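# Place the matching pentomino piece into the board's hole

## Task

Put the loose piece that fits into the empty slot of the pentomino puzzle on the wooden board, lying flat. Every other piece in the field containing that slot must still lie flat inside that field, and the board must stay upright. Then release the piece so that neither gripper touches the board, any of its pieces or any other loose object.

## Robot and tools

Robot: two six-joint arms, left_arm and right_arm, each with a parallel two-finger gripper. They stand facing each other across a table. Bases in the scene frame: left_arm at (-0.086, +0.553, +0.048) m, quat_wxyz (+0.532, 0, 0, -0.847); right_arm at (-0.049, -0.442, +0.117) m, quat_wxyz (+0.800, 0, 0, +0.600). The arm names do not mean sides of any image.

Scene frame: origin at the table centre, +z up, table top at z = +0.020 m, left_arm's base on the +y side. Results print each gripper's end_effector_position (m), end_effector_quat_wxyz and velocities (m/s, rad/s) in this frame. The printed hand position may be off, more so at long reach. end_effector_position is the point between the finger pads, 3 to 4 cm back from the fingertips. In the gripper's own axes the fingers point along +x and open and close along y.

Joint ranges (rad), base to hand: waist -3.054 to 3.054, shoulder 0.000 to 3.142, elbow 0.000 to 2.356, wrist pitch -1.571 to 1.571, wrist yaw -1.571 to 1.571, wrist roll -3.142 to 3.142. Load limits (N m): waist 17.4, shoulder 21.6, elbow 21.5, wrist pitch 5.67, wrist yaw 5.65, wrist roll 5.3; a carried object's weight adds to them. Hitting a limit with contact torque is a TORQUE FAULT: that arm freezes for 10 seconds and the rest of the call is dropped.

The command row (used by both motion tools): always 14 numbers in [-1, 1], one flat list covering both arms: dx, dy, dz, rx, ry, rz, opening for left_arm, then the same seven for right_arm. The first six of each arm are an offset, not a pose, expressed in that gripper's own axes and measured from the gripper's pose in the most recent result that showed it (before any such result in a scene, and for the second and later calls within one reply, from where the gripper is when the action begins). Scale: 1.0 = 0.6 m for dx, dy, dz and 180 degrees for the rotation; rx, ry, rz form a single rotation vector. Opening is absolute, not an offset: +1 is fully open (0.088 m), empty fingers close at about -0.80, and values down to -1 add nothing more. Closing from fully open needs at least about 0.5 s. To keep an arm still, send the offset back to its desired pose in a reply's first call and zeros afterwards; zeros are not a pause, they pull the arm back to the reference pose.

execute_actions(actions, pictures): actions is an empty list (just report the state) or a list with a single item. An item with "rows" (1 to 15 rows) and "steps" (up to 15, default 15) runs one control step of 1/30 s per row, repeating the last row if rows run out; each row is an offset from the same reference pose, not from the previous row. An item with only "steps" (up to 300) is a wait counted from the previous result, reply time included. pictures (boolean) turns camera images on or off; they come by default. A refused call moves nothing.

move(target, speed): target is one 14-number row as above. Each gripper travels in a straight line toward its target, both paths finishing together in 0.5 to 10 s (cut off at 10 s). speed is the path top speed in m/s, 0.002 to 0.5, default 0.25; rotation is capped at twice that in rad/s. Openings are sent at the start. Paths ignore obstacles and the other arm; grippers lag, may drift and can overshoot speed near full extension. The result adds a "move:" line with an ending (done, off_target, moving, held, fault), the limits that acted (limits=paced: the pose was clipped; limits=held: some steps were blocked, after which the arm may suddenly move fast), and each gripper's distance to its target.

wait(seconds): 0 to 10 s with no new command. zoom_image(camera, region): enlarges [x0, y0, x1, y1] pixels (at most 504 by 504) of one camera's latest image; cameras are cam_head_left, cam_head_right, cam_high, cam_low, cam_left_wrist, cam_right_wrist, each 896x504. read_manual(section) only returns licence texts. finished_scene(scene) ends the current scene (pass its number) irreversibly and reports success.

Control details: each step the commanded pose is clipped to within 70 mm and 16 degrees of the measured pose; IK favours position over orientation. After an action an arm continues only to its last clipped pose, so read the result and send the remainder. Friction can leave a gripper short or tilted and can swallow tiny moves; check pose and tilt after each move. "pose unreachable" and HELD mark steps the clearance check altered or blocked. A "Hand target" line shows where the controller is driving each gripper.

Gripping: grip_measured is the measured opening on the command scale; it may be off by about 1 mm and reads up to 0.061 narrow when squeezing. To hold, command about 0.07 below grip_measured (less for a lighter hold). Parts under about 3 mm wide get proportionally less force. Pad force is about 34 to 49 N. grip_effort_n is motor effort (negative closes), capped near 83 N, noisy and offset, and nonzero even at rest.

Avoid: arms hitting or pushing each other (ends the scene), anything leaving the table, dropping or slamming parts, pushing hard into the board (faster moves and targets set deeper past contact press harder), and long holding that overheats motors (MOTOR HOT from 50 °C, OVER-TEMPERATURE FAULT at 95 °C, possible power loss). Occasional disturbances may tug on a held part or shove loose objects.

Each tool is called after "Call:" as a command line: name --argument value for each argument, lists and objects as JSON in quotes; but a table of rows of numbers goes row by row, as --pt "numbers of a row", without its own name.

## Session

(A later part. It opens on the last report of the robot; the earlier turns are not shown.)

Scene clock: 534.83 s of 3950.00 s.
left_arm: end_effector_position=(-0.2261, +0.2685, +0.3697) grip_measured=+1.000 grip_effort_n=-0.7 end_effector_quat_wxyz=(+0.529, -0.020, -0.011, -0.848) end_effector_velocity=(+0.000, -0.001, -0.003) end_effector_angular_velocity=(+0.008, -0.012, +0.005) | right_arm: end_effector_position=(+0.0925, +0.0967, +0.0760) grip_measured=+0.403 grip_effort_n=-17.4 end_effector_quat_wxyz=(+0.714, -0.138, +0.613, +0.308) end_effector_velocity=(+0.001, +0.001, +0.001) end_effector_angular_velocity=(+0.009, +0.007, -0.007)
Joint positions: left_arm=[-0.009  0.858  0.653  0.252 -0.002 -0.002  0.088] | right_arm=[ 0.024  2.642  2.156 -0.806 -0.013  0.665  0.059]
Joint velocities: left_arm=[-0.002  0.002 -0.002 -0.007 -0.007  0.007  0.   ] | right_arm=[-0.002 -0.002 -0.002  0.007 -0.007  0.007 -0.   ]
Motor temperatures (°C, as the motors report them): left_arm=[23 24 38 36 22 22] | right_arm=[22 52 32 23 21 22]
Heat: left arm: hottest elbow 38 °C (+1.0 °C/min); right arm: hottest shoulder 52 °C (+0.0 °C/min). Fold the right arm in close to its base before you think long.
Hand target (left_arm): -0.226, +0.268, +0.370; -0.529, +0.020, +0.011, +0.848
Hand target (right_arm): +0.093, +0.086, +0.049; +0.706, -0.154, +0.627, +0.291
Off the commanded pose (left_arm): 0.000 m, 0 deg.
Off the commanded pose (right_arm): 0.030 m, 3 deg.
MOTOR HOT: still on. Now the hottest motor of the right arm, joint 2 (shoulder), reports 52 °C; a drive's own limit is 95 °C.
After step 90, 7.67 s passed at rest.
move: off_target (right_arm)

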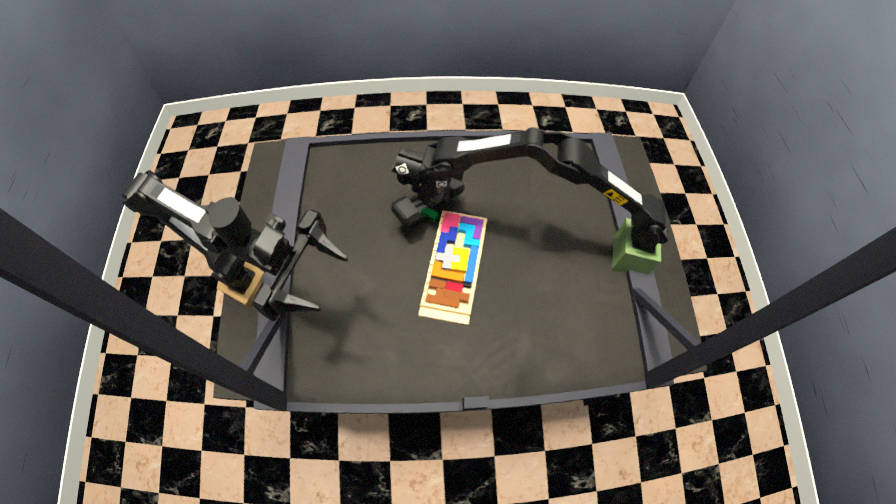

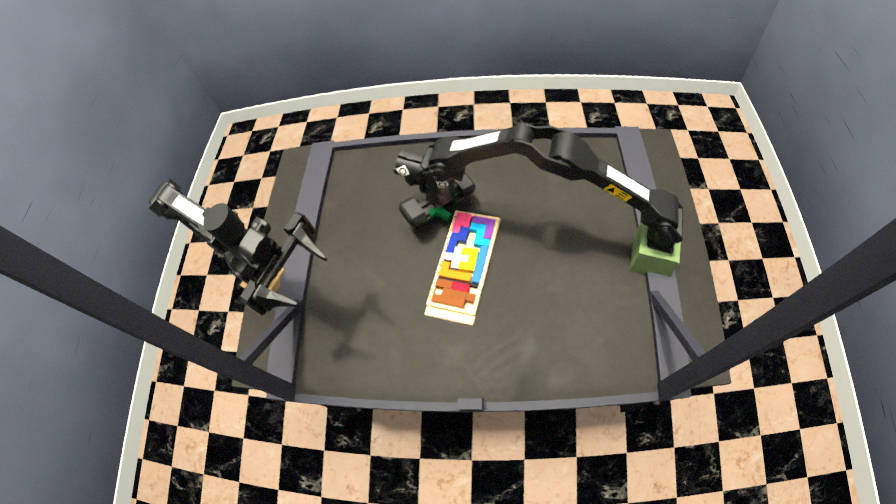

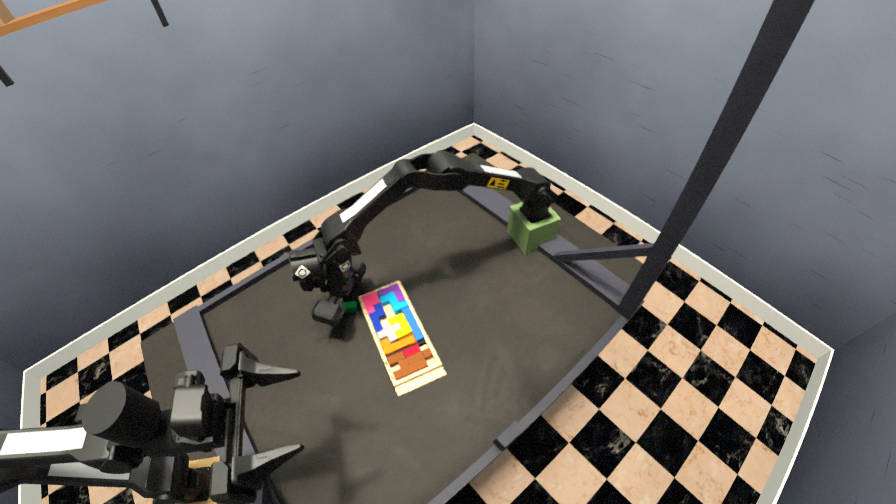

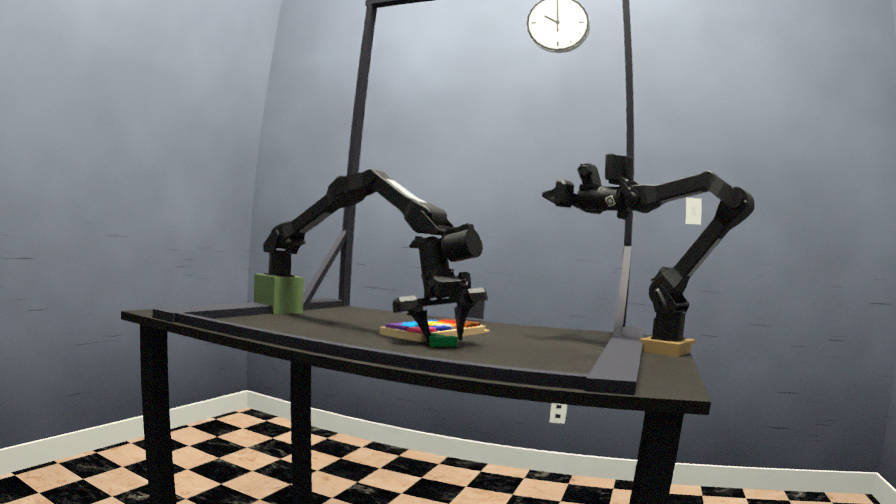

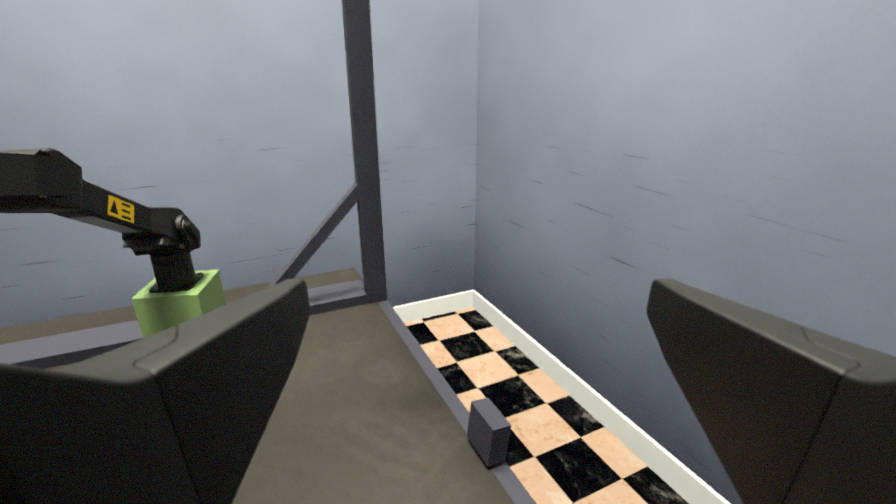

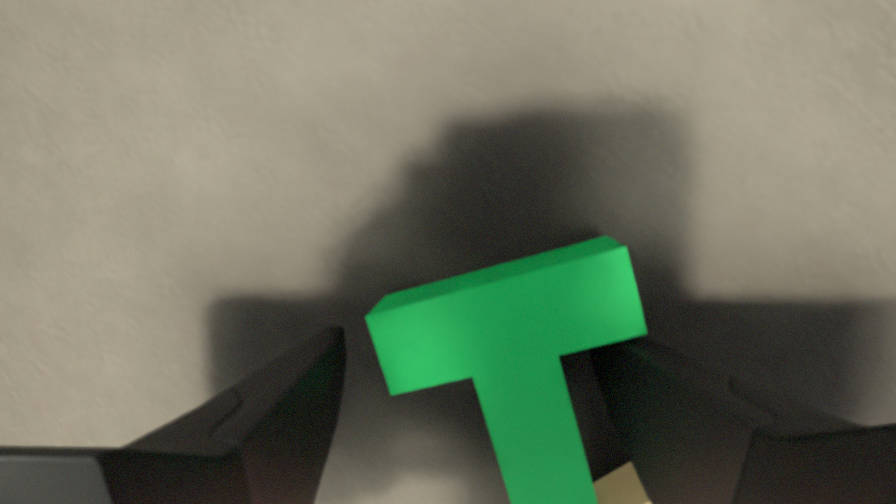

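Right finger is low beside the stem; closing will square it up.

Call:
move --target '[0,0,0,0,0,0,1,0,0,0,0,0,0,-0.7]' --speed 0.05

Call:
move --target '[0,0,0,0,0,0,1,-0.1,0,0,0,0,0,-0.7]' --speed 0.06

Scene clock: 542.00 s of 3950.00 s.
left_arm: end_effector_position=(-0.2261, +0.2685, +0.3697) grip_measured=+1.000 grip_effort_n=-0.7 end_effector_quat_wxyz=(+0.529, -0.020, -0.011, -0.848) end_effector_velocity=(+0.002, -0.001, -0.002) end_effector_angular_velocity=(+0.010, +0.004, +0.019) | right_arm: end_effector_position=(+0.0967, +0.0958, +0.0762) grip_measured=-0.090 grip_effort_n=-83.5 end_effector_quat_wxyz=(+0.718, -0.137, +0.611, +0.304) end_effector_velocity=(+0.002, -0.002, +0.000) end_effector_angular_velocity=(-0.008, -0.003, -0.012)
Joint positions: left_arm=[-0.009  0.858  0.653  0.252 -0.002 -0.002  0.088] | right_arm=[ 0.018  2.642  2.157 -0.805 -0.005  0.665  0.035]
Joint velocities: left_arm=[-0.002 -0.002 -0.002 -0.007 -0.022 -0.007  0.   ] | right_arm=[-0.002 -0.002 -0.002 -0.007  0.007  0.007 -0.   ]
Motor temperatures (°C, as the motors report them): left_arm=[23 24 38 36 22 22] | right_arm=[22 51 32 23 21 22]
Heat: left arm: hottest elbow 38 °C (+1.0 °C/min); right arm: hottest shoulder 51 °C (-1.0 °C/min). Fold the right arm in close to its base before you think long.
Hand target (left_arm): -0.226, +0.268, +0.370; -0.529, +0.020, +0.011, +0.848
Hand target (right_arm): +0.092, +0.097, +0.076; +0.714, -0.138, +0.613, +0.308
Off the commanded pose (left_arm): 0.000 m, 0 deg.
Off the commanded pose (right_arm): 0.004 m, 1 deg.
MOTOR HOT: still on. Now the hottest motor of the right arm, joint 2 (shoulder), reports 51 °C; a drive's own limit is 95 °C.
After step 90, 3.47 s passed at rest.
move: done

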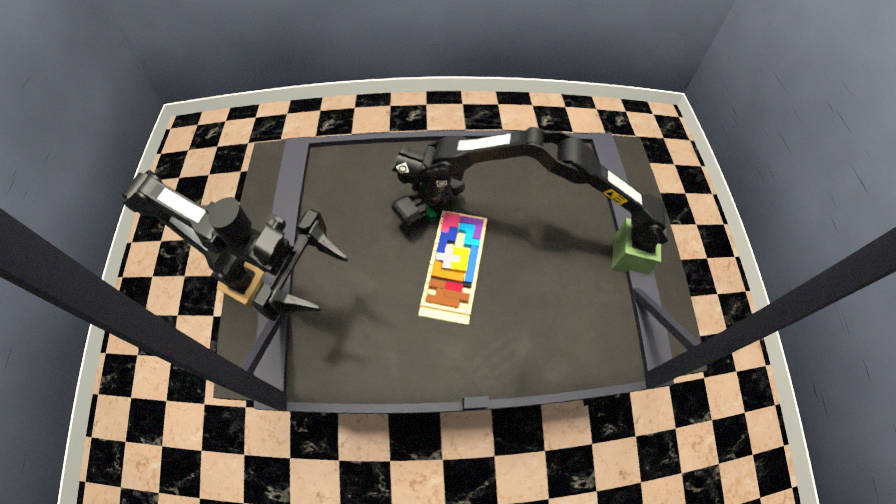

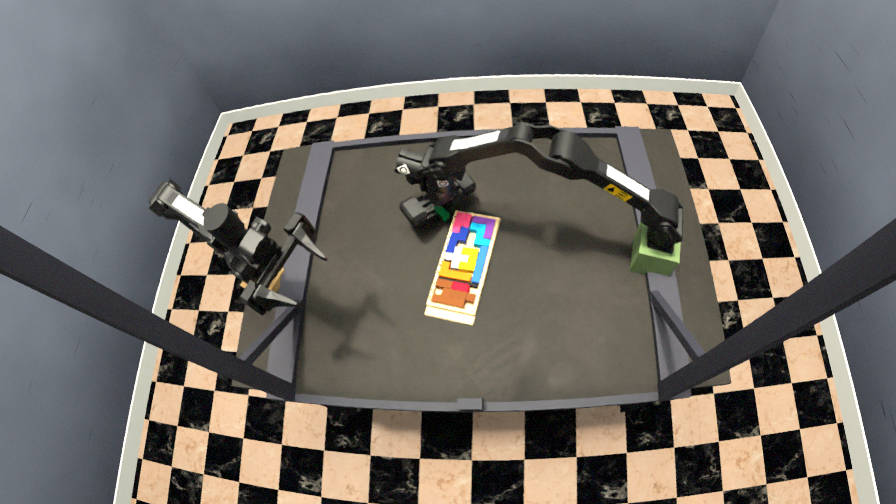

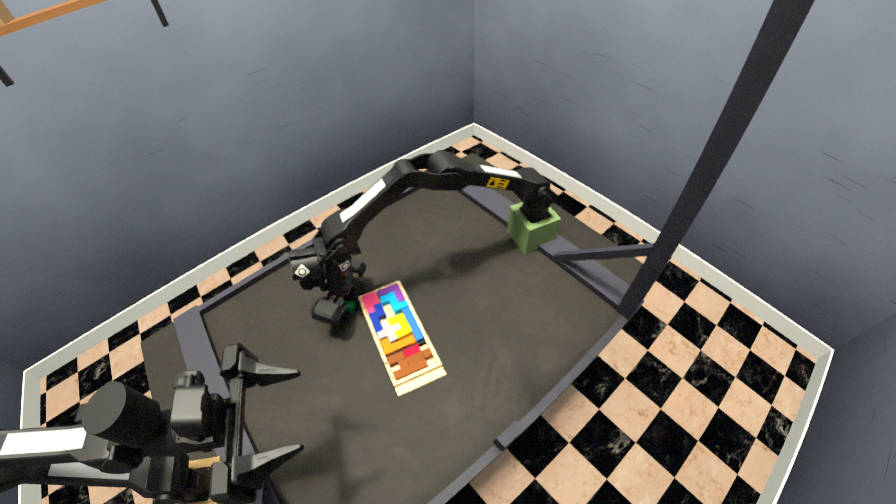

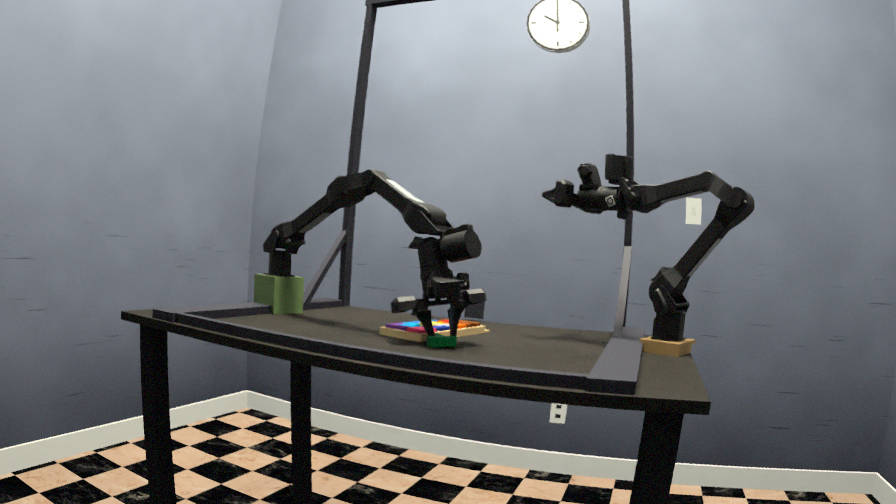

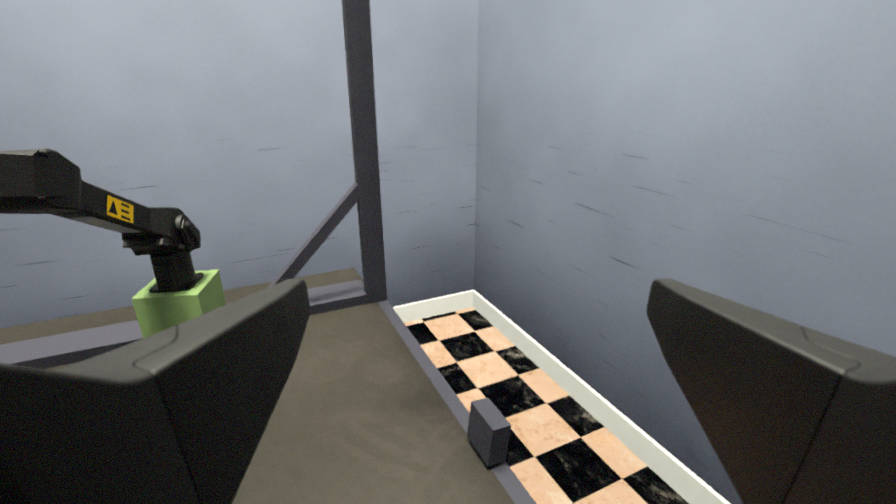

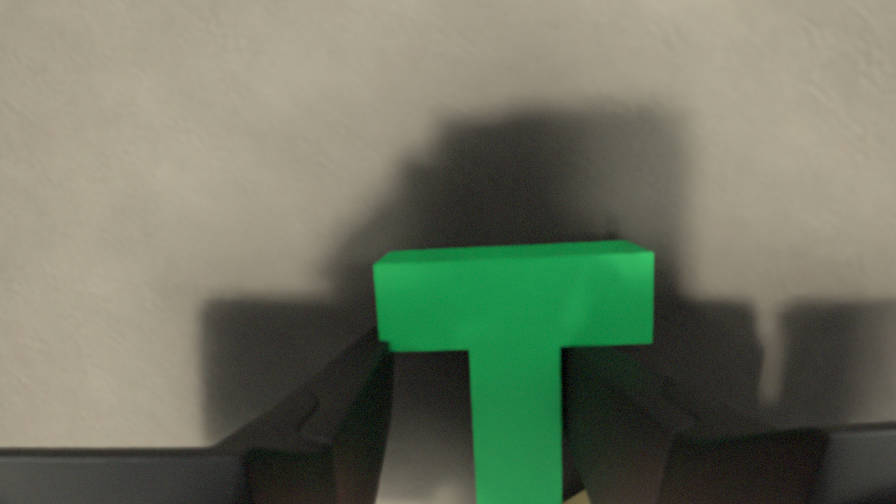

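Scene clock: 543.40 s of 3950.00 s.
left_arm: end_effector_position=(-0.2261, +0.2685, +0.3697) grip_measured=+1.000 grip_effort_n=-1.2 end_effector_quat_wxyz=(+0.529, -0.020, -0.011, -0.848) end_effector_velocity=(+0.000, +0.000, -0.002) end_effector_angular_velocity=(+0.016, +0.017, +0.004) | right_arm: end_effector_position=(+0.0928, +0.0813, +0.1257) grip_measured=-0.090 grip_effort_n=-83.5 end_effector_quat_wxyz=(+0.716, -0.140, +0.613, +0.301) end_effector_velocity=(-0.003, -0.011, -0.006) end_effector_angular_velocity=(-0.049, +0.015, +0.021)
Joint positions: left_arm=[-0.009  0.858  0.653  0.252 -0.002 -0.002  0.088] | right_arm=[ 0.018  2.516  2.121 -0.904 -0.005  0.665  0.035]
Joint velocities: left_arm=[-0.002 -0.002 -0.002 -0.007 -0.007 -0.022  0.   ] | right_arm=[-0.002 -0.002 -0.017 -0.037 -0.007 -0.022 -0.   ]
Motor temperatures (°C, as the motors report them): left_arm=[23 24 38 36 22 22] | right_arm=[22 52 32 23 21 22]
Heat: left arm: hottest elbow 38 °C (+1.0 °C/min); right arm: hottest shoulder 52 °C (+1.0 °C/min). Fold the right arm in close to its base before you think long.
Hand target (left_arm): -0.226, +0.268, +0.370; -0.529, +0.020, +0.011, +0.848
Hand target (right_arm): +0.093, +0.080, +0.134; +0.718, -0.137, +0.611, +0.304
Off the commanded pose (left_arm): 0.000 m, 0 deg.
Off the commanded pose (right_arm): 0.008 m, 1 deg.
MOTOR HOT: still on. Now the hottest motor of the right arm, joint 2 (shoulder), reports 52 °C; a drive's own limit is 95 °C.
move: done

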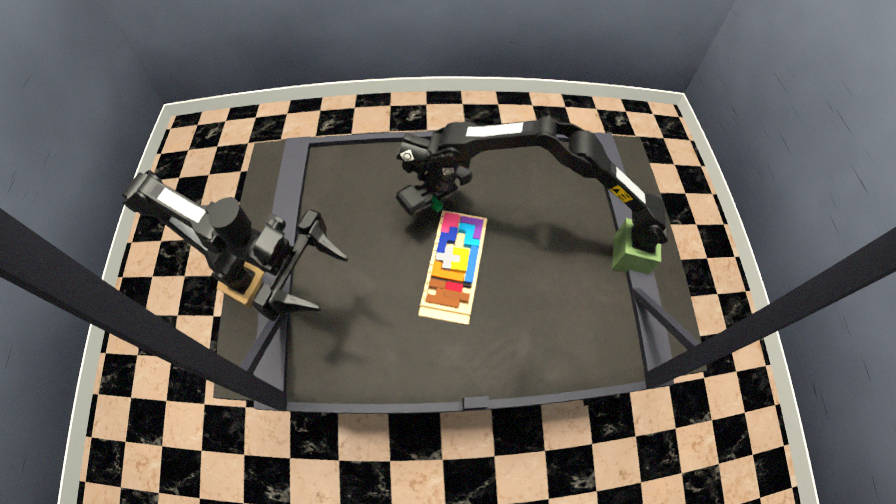

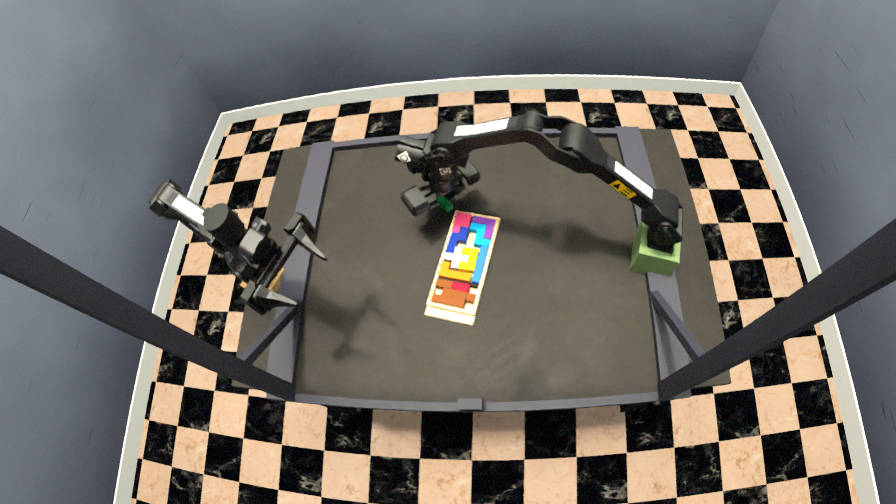

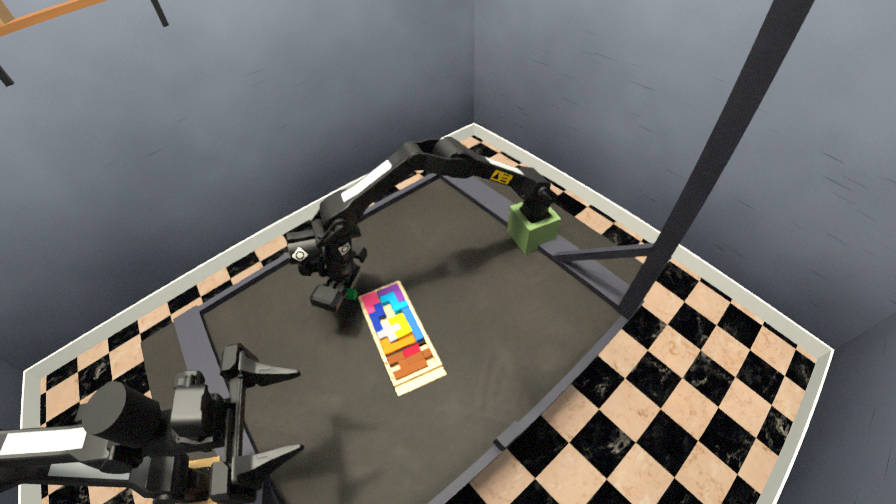

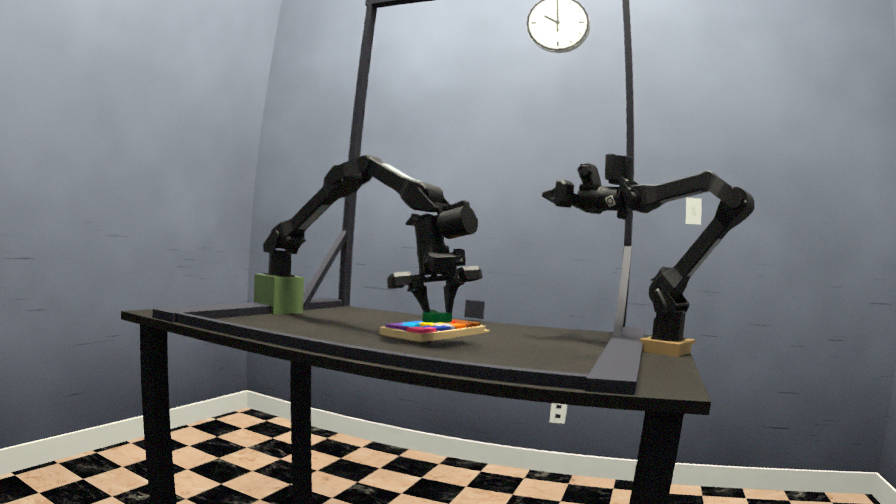

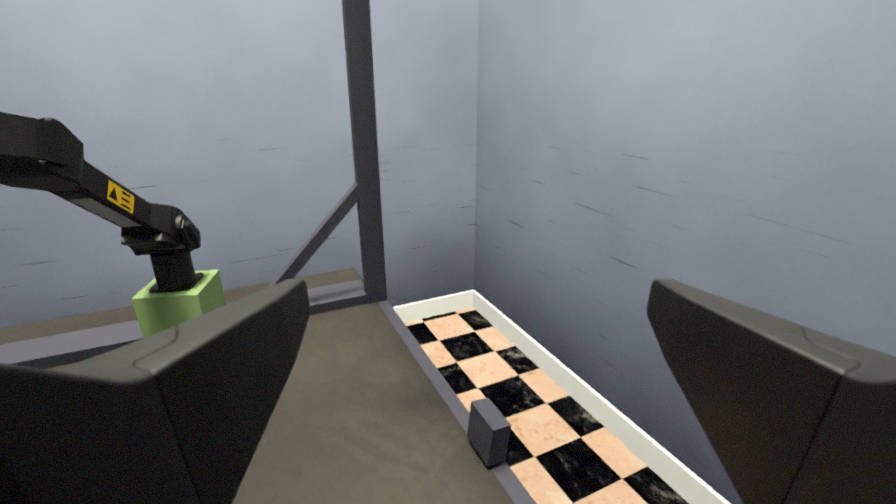

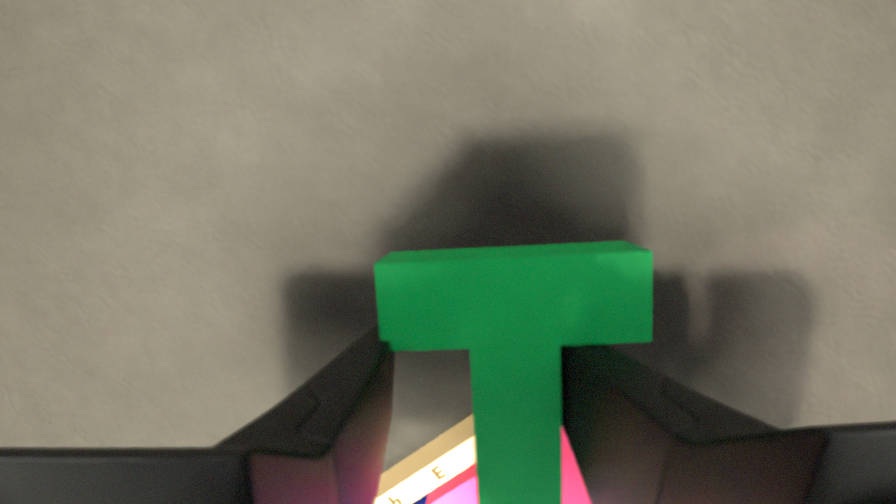

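Call:
move --target '[0,0,0,0,0,0,1,-0.03,0,0,-0.695,0,0,-0.25]' --speed 0.1

Scene clock: 564.67 s of 3950.00 s.
left_arm: end_effector_position=(-0.2261, +0.2685, +0.3697) grip_measured=+1.000 grip_effort_n=-0.7 end_effector_quat_wxyz=(+0.529, -0.020, -0.011, -0.848) end_effector_velocity=(+0.002, +0.000, -0.006) end_effector_angular_velocity=(+0.017, -0.016, +0.010) | right_arm: end_effector_position=(+0.0913, +0.0756, +0.1296) grip_measured=-0.091 grip_effort_n=-83.5 end_effector_quat_wxyz=(+0.267, -0.678, +0.090, +0.680) end_effector_velocity=(+0.001, +0.002, +0.002) end_effector_angular_velocity=(+0.012, -0.002, +0.021)
Joint positions: left_arm=[-0.009  0.858  0.653  0.252 -0.002 -0.002  0.088] | right_arm=[ 0.018  2.505  2.121 -0.936 -0.005 -1.321  0.035]
Joint velocities: left_arm=[ 0.002 -0.007 -0.007 -0.022 -0.007  0.007  0.   ] | right_arm=[-0.002 -0.002  0.002  0.007 -0.007 -0.022 -0.   ]
Motor temperatures (°C, as the motors report them): left_arm=[23 24 38 36 22 22] | right_arm=[22 60 32 23 21 22]
Heat: left arm: hottest elbow 38 °C (+1.0 °C/min); right arm: hottest shoulder 60 °C (+9.1 °C/min). Fold the right arm in close to its base before you think long.
Hand target (left_arm): -0.226, +0.268, +0.370; -0.529, +0.020, +0.011, +0.848
Hand target (right_arm): +0.092, +0.077, +0.142; -0.272, +0.677, -0.080, -0.679
Off the commanded pose (left_arm): 0.000 m, 0 deg.
Off the commanded pose (right_arm): 0.014 m, 11 deg.
MOTOR HOT: still on. Now the hottest motor of the right arm, joint 2 (shoulder), reports 60 °C; a drive's own limit is 95 °C.
After step 90, 7.97 s passed at rest.
move: off_target (right_arm; path cut at 10 s)

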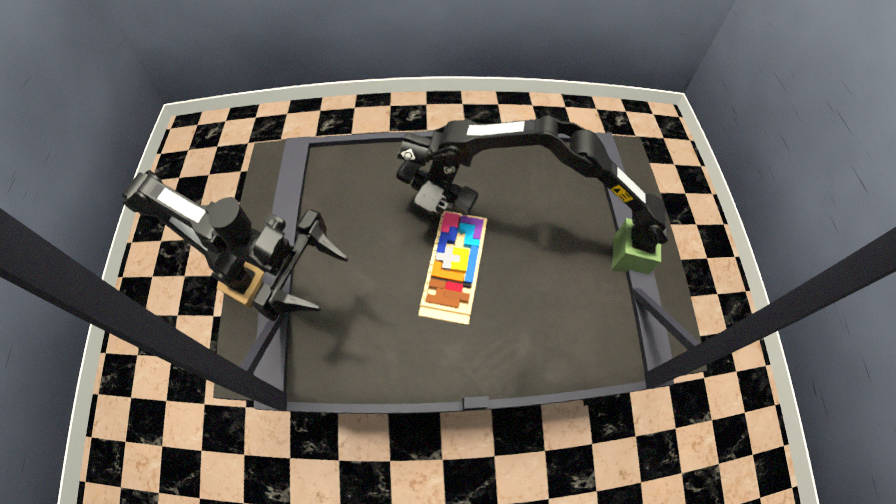

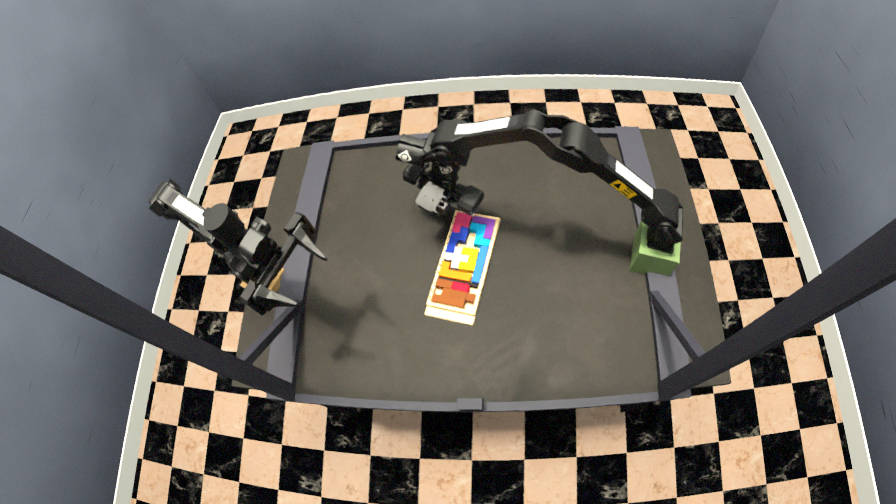

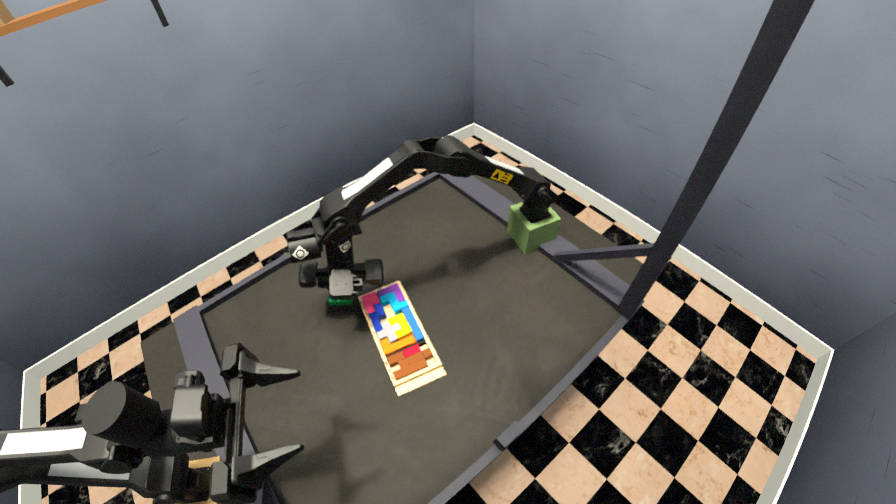

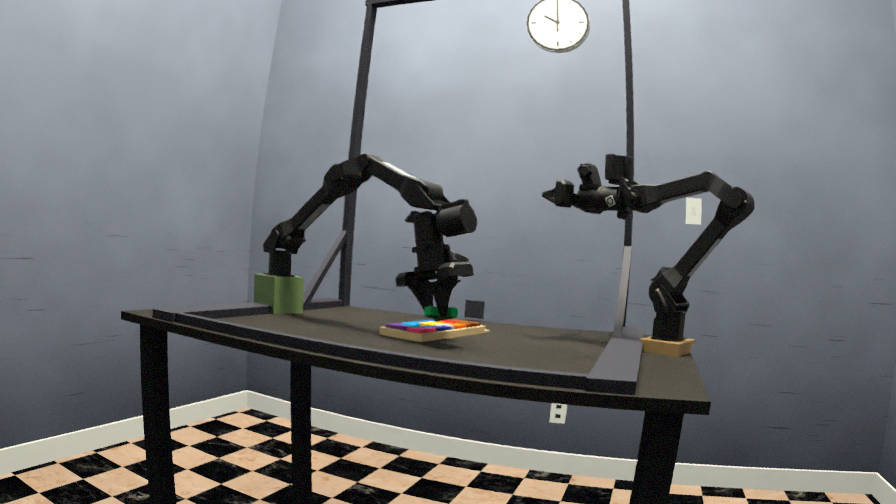

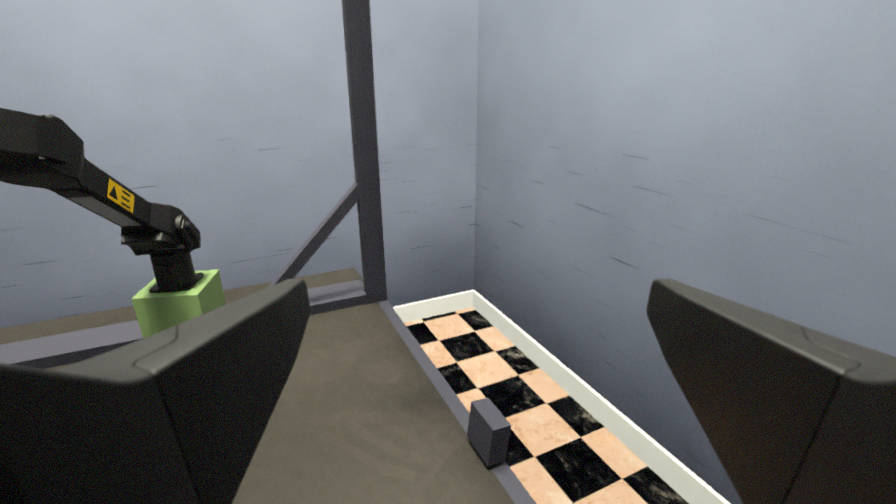

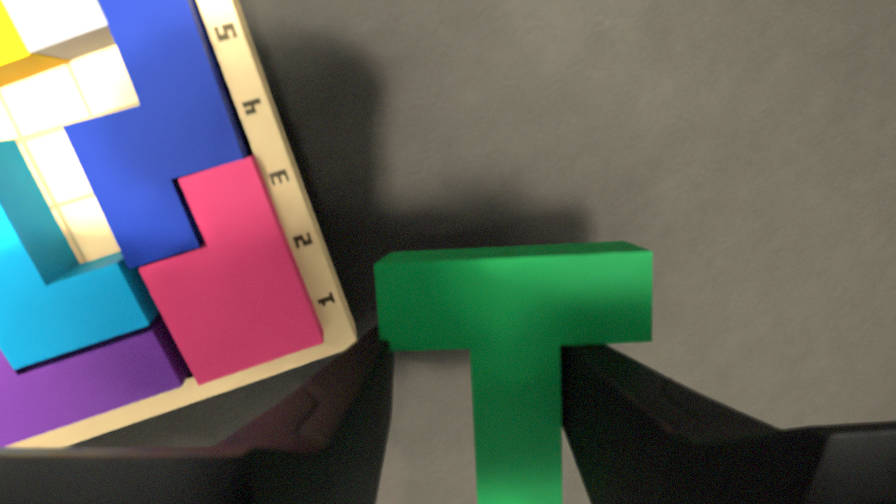

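Call:
move --target '[0,0,0,0,0,0,1,-0.01,0.1,0.12,-0.06,0,0,-0.25]' --speed 0.07

Scene clock: 587.00 s of 3950.00 s.
left_arm: end_effector_position=(-0.2261, +0.2685, +0.3697) grip_measured=+1.000 grip_effort_n=-1.2 end_effector_quat_wxyz=(+0.529, -0.020, -0.011, -0.848) end_effector_velocity=(-0.002, +0.001, -0.002) end_effector_angular_velocity=(+0.016, +0.016, -0.011) | right_arm: end_effector_position=(-0.0007, +0.0584, +0.1177) grip_measured=-0.091 grip_effort_n=-83.5 end_effector_quat_wxyz=(+0.198, -0.698, +0.033, +0.687) end_effector_velocity=(+0.002, -0.003, +0.001) end_effector_angular_velocity=(-0.008, -0.008, +0.003)
Joint positions: left_arm=[-0.009  0.858  0.653  0.252 -0.002 -0.002  0.088] | right_arm=[ 0.198  2.379  1.846 -0.806  0.034 -1.33   0.035]
Joint velocities: left_arm=[-0.002 -0.002 -0.002 -0.007  0.007 -0.022  0.   ] | right_arm=[-0.002 -0.007 -0.007 -0.007  0.007 -0.007 -0.   ]
Motor temperatures (°C, as the motors report them): left_arm=[23 24 38 37 22 22] | right_arm=[22 65 32 23 21 22]
Heat: left arm: hottest elbow 38 °C (+1.0 °C/min); right arm: hottest shoulder 65 °C (+13.0 °C/min). Fold the right arm in close to its base before you think long.
Hand target (left_arm): -0.226, +0.268, +0.370; -0.529, +0.020, +0.011, +0.848
Hand target (right_arm): -0.001, +0.058, +0.126; -0.201, +0.699, -0.026, -0.686
Off the commanded pose (left_arm): 0.000 m, 0 deg.
Off the commanded pose (right_arm): 0.008 m, 1 deg.
MOTOR HOT: still on. Now the hottest motor of the right arm, joint 2 (shoulder), reports 65 °C; a drive's own limit is 95 °C.
After step 90, 17.60 s passed at rest.
move: done

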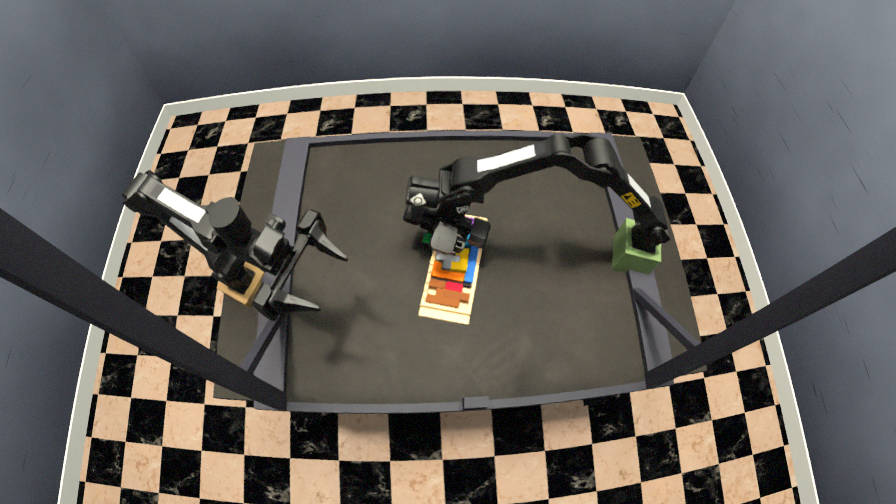

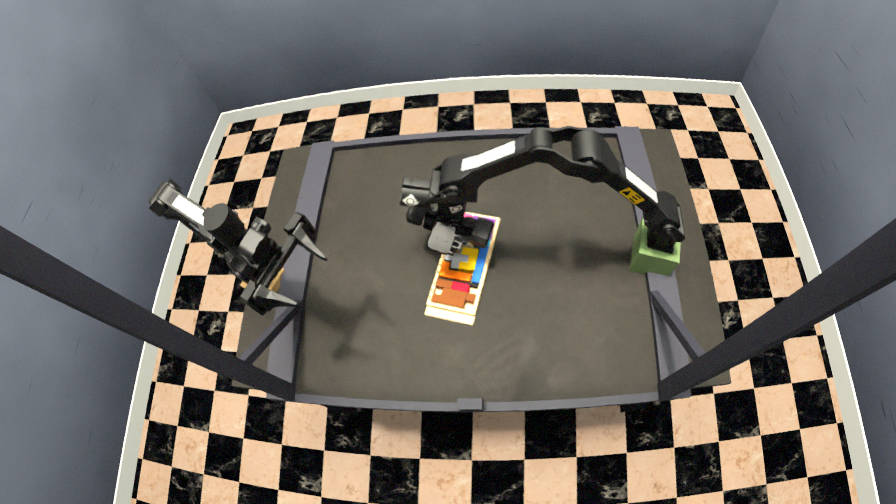

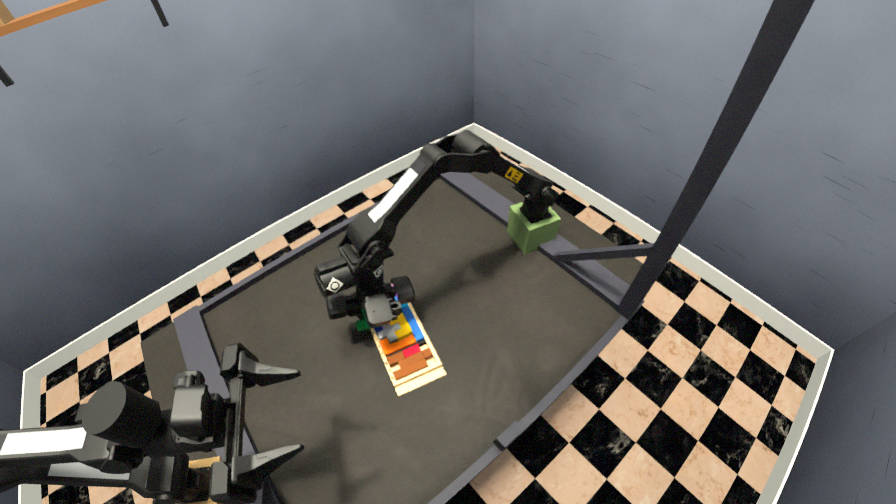

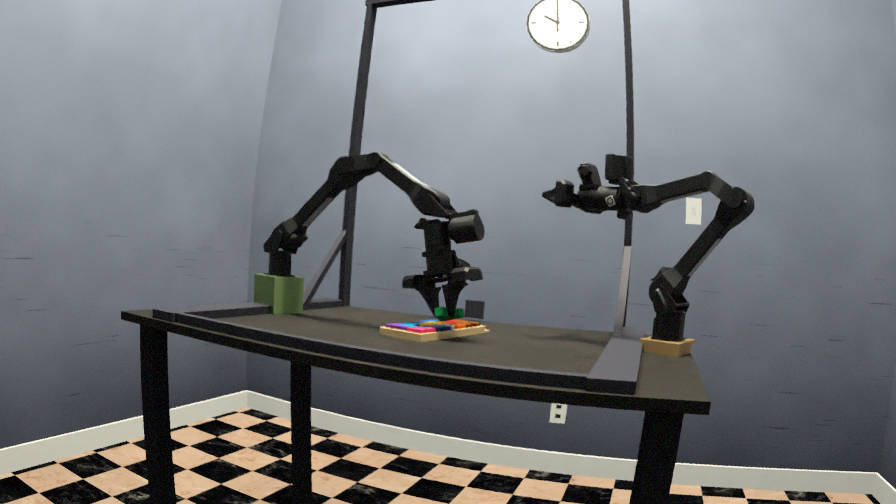

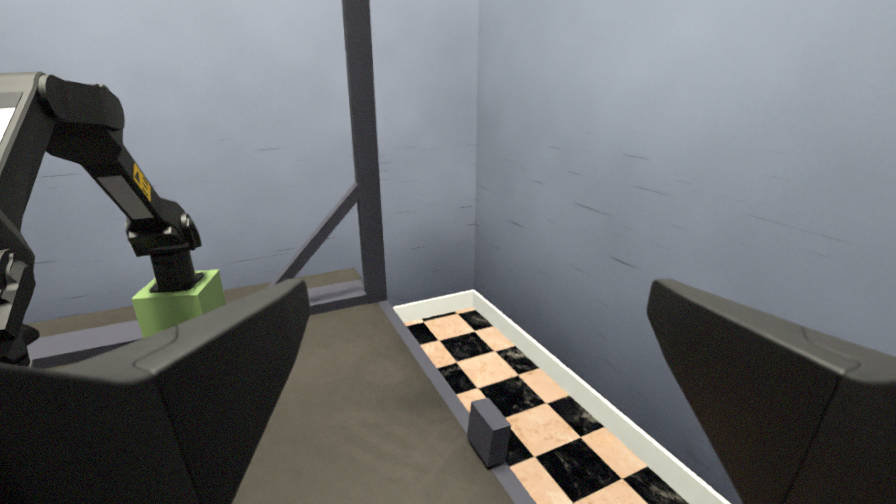

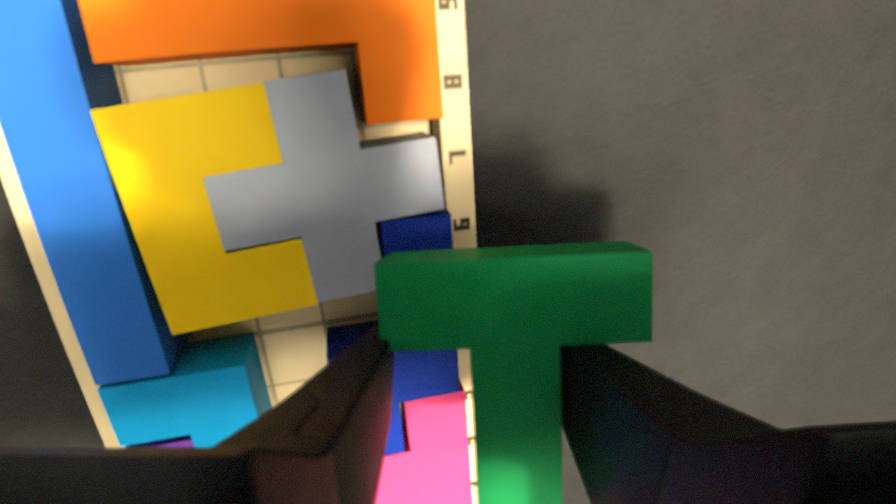

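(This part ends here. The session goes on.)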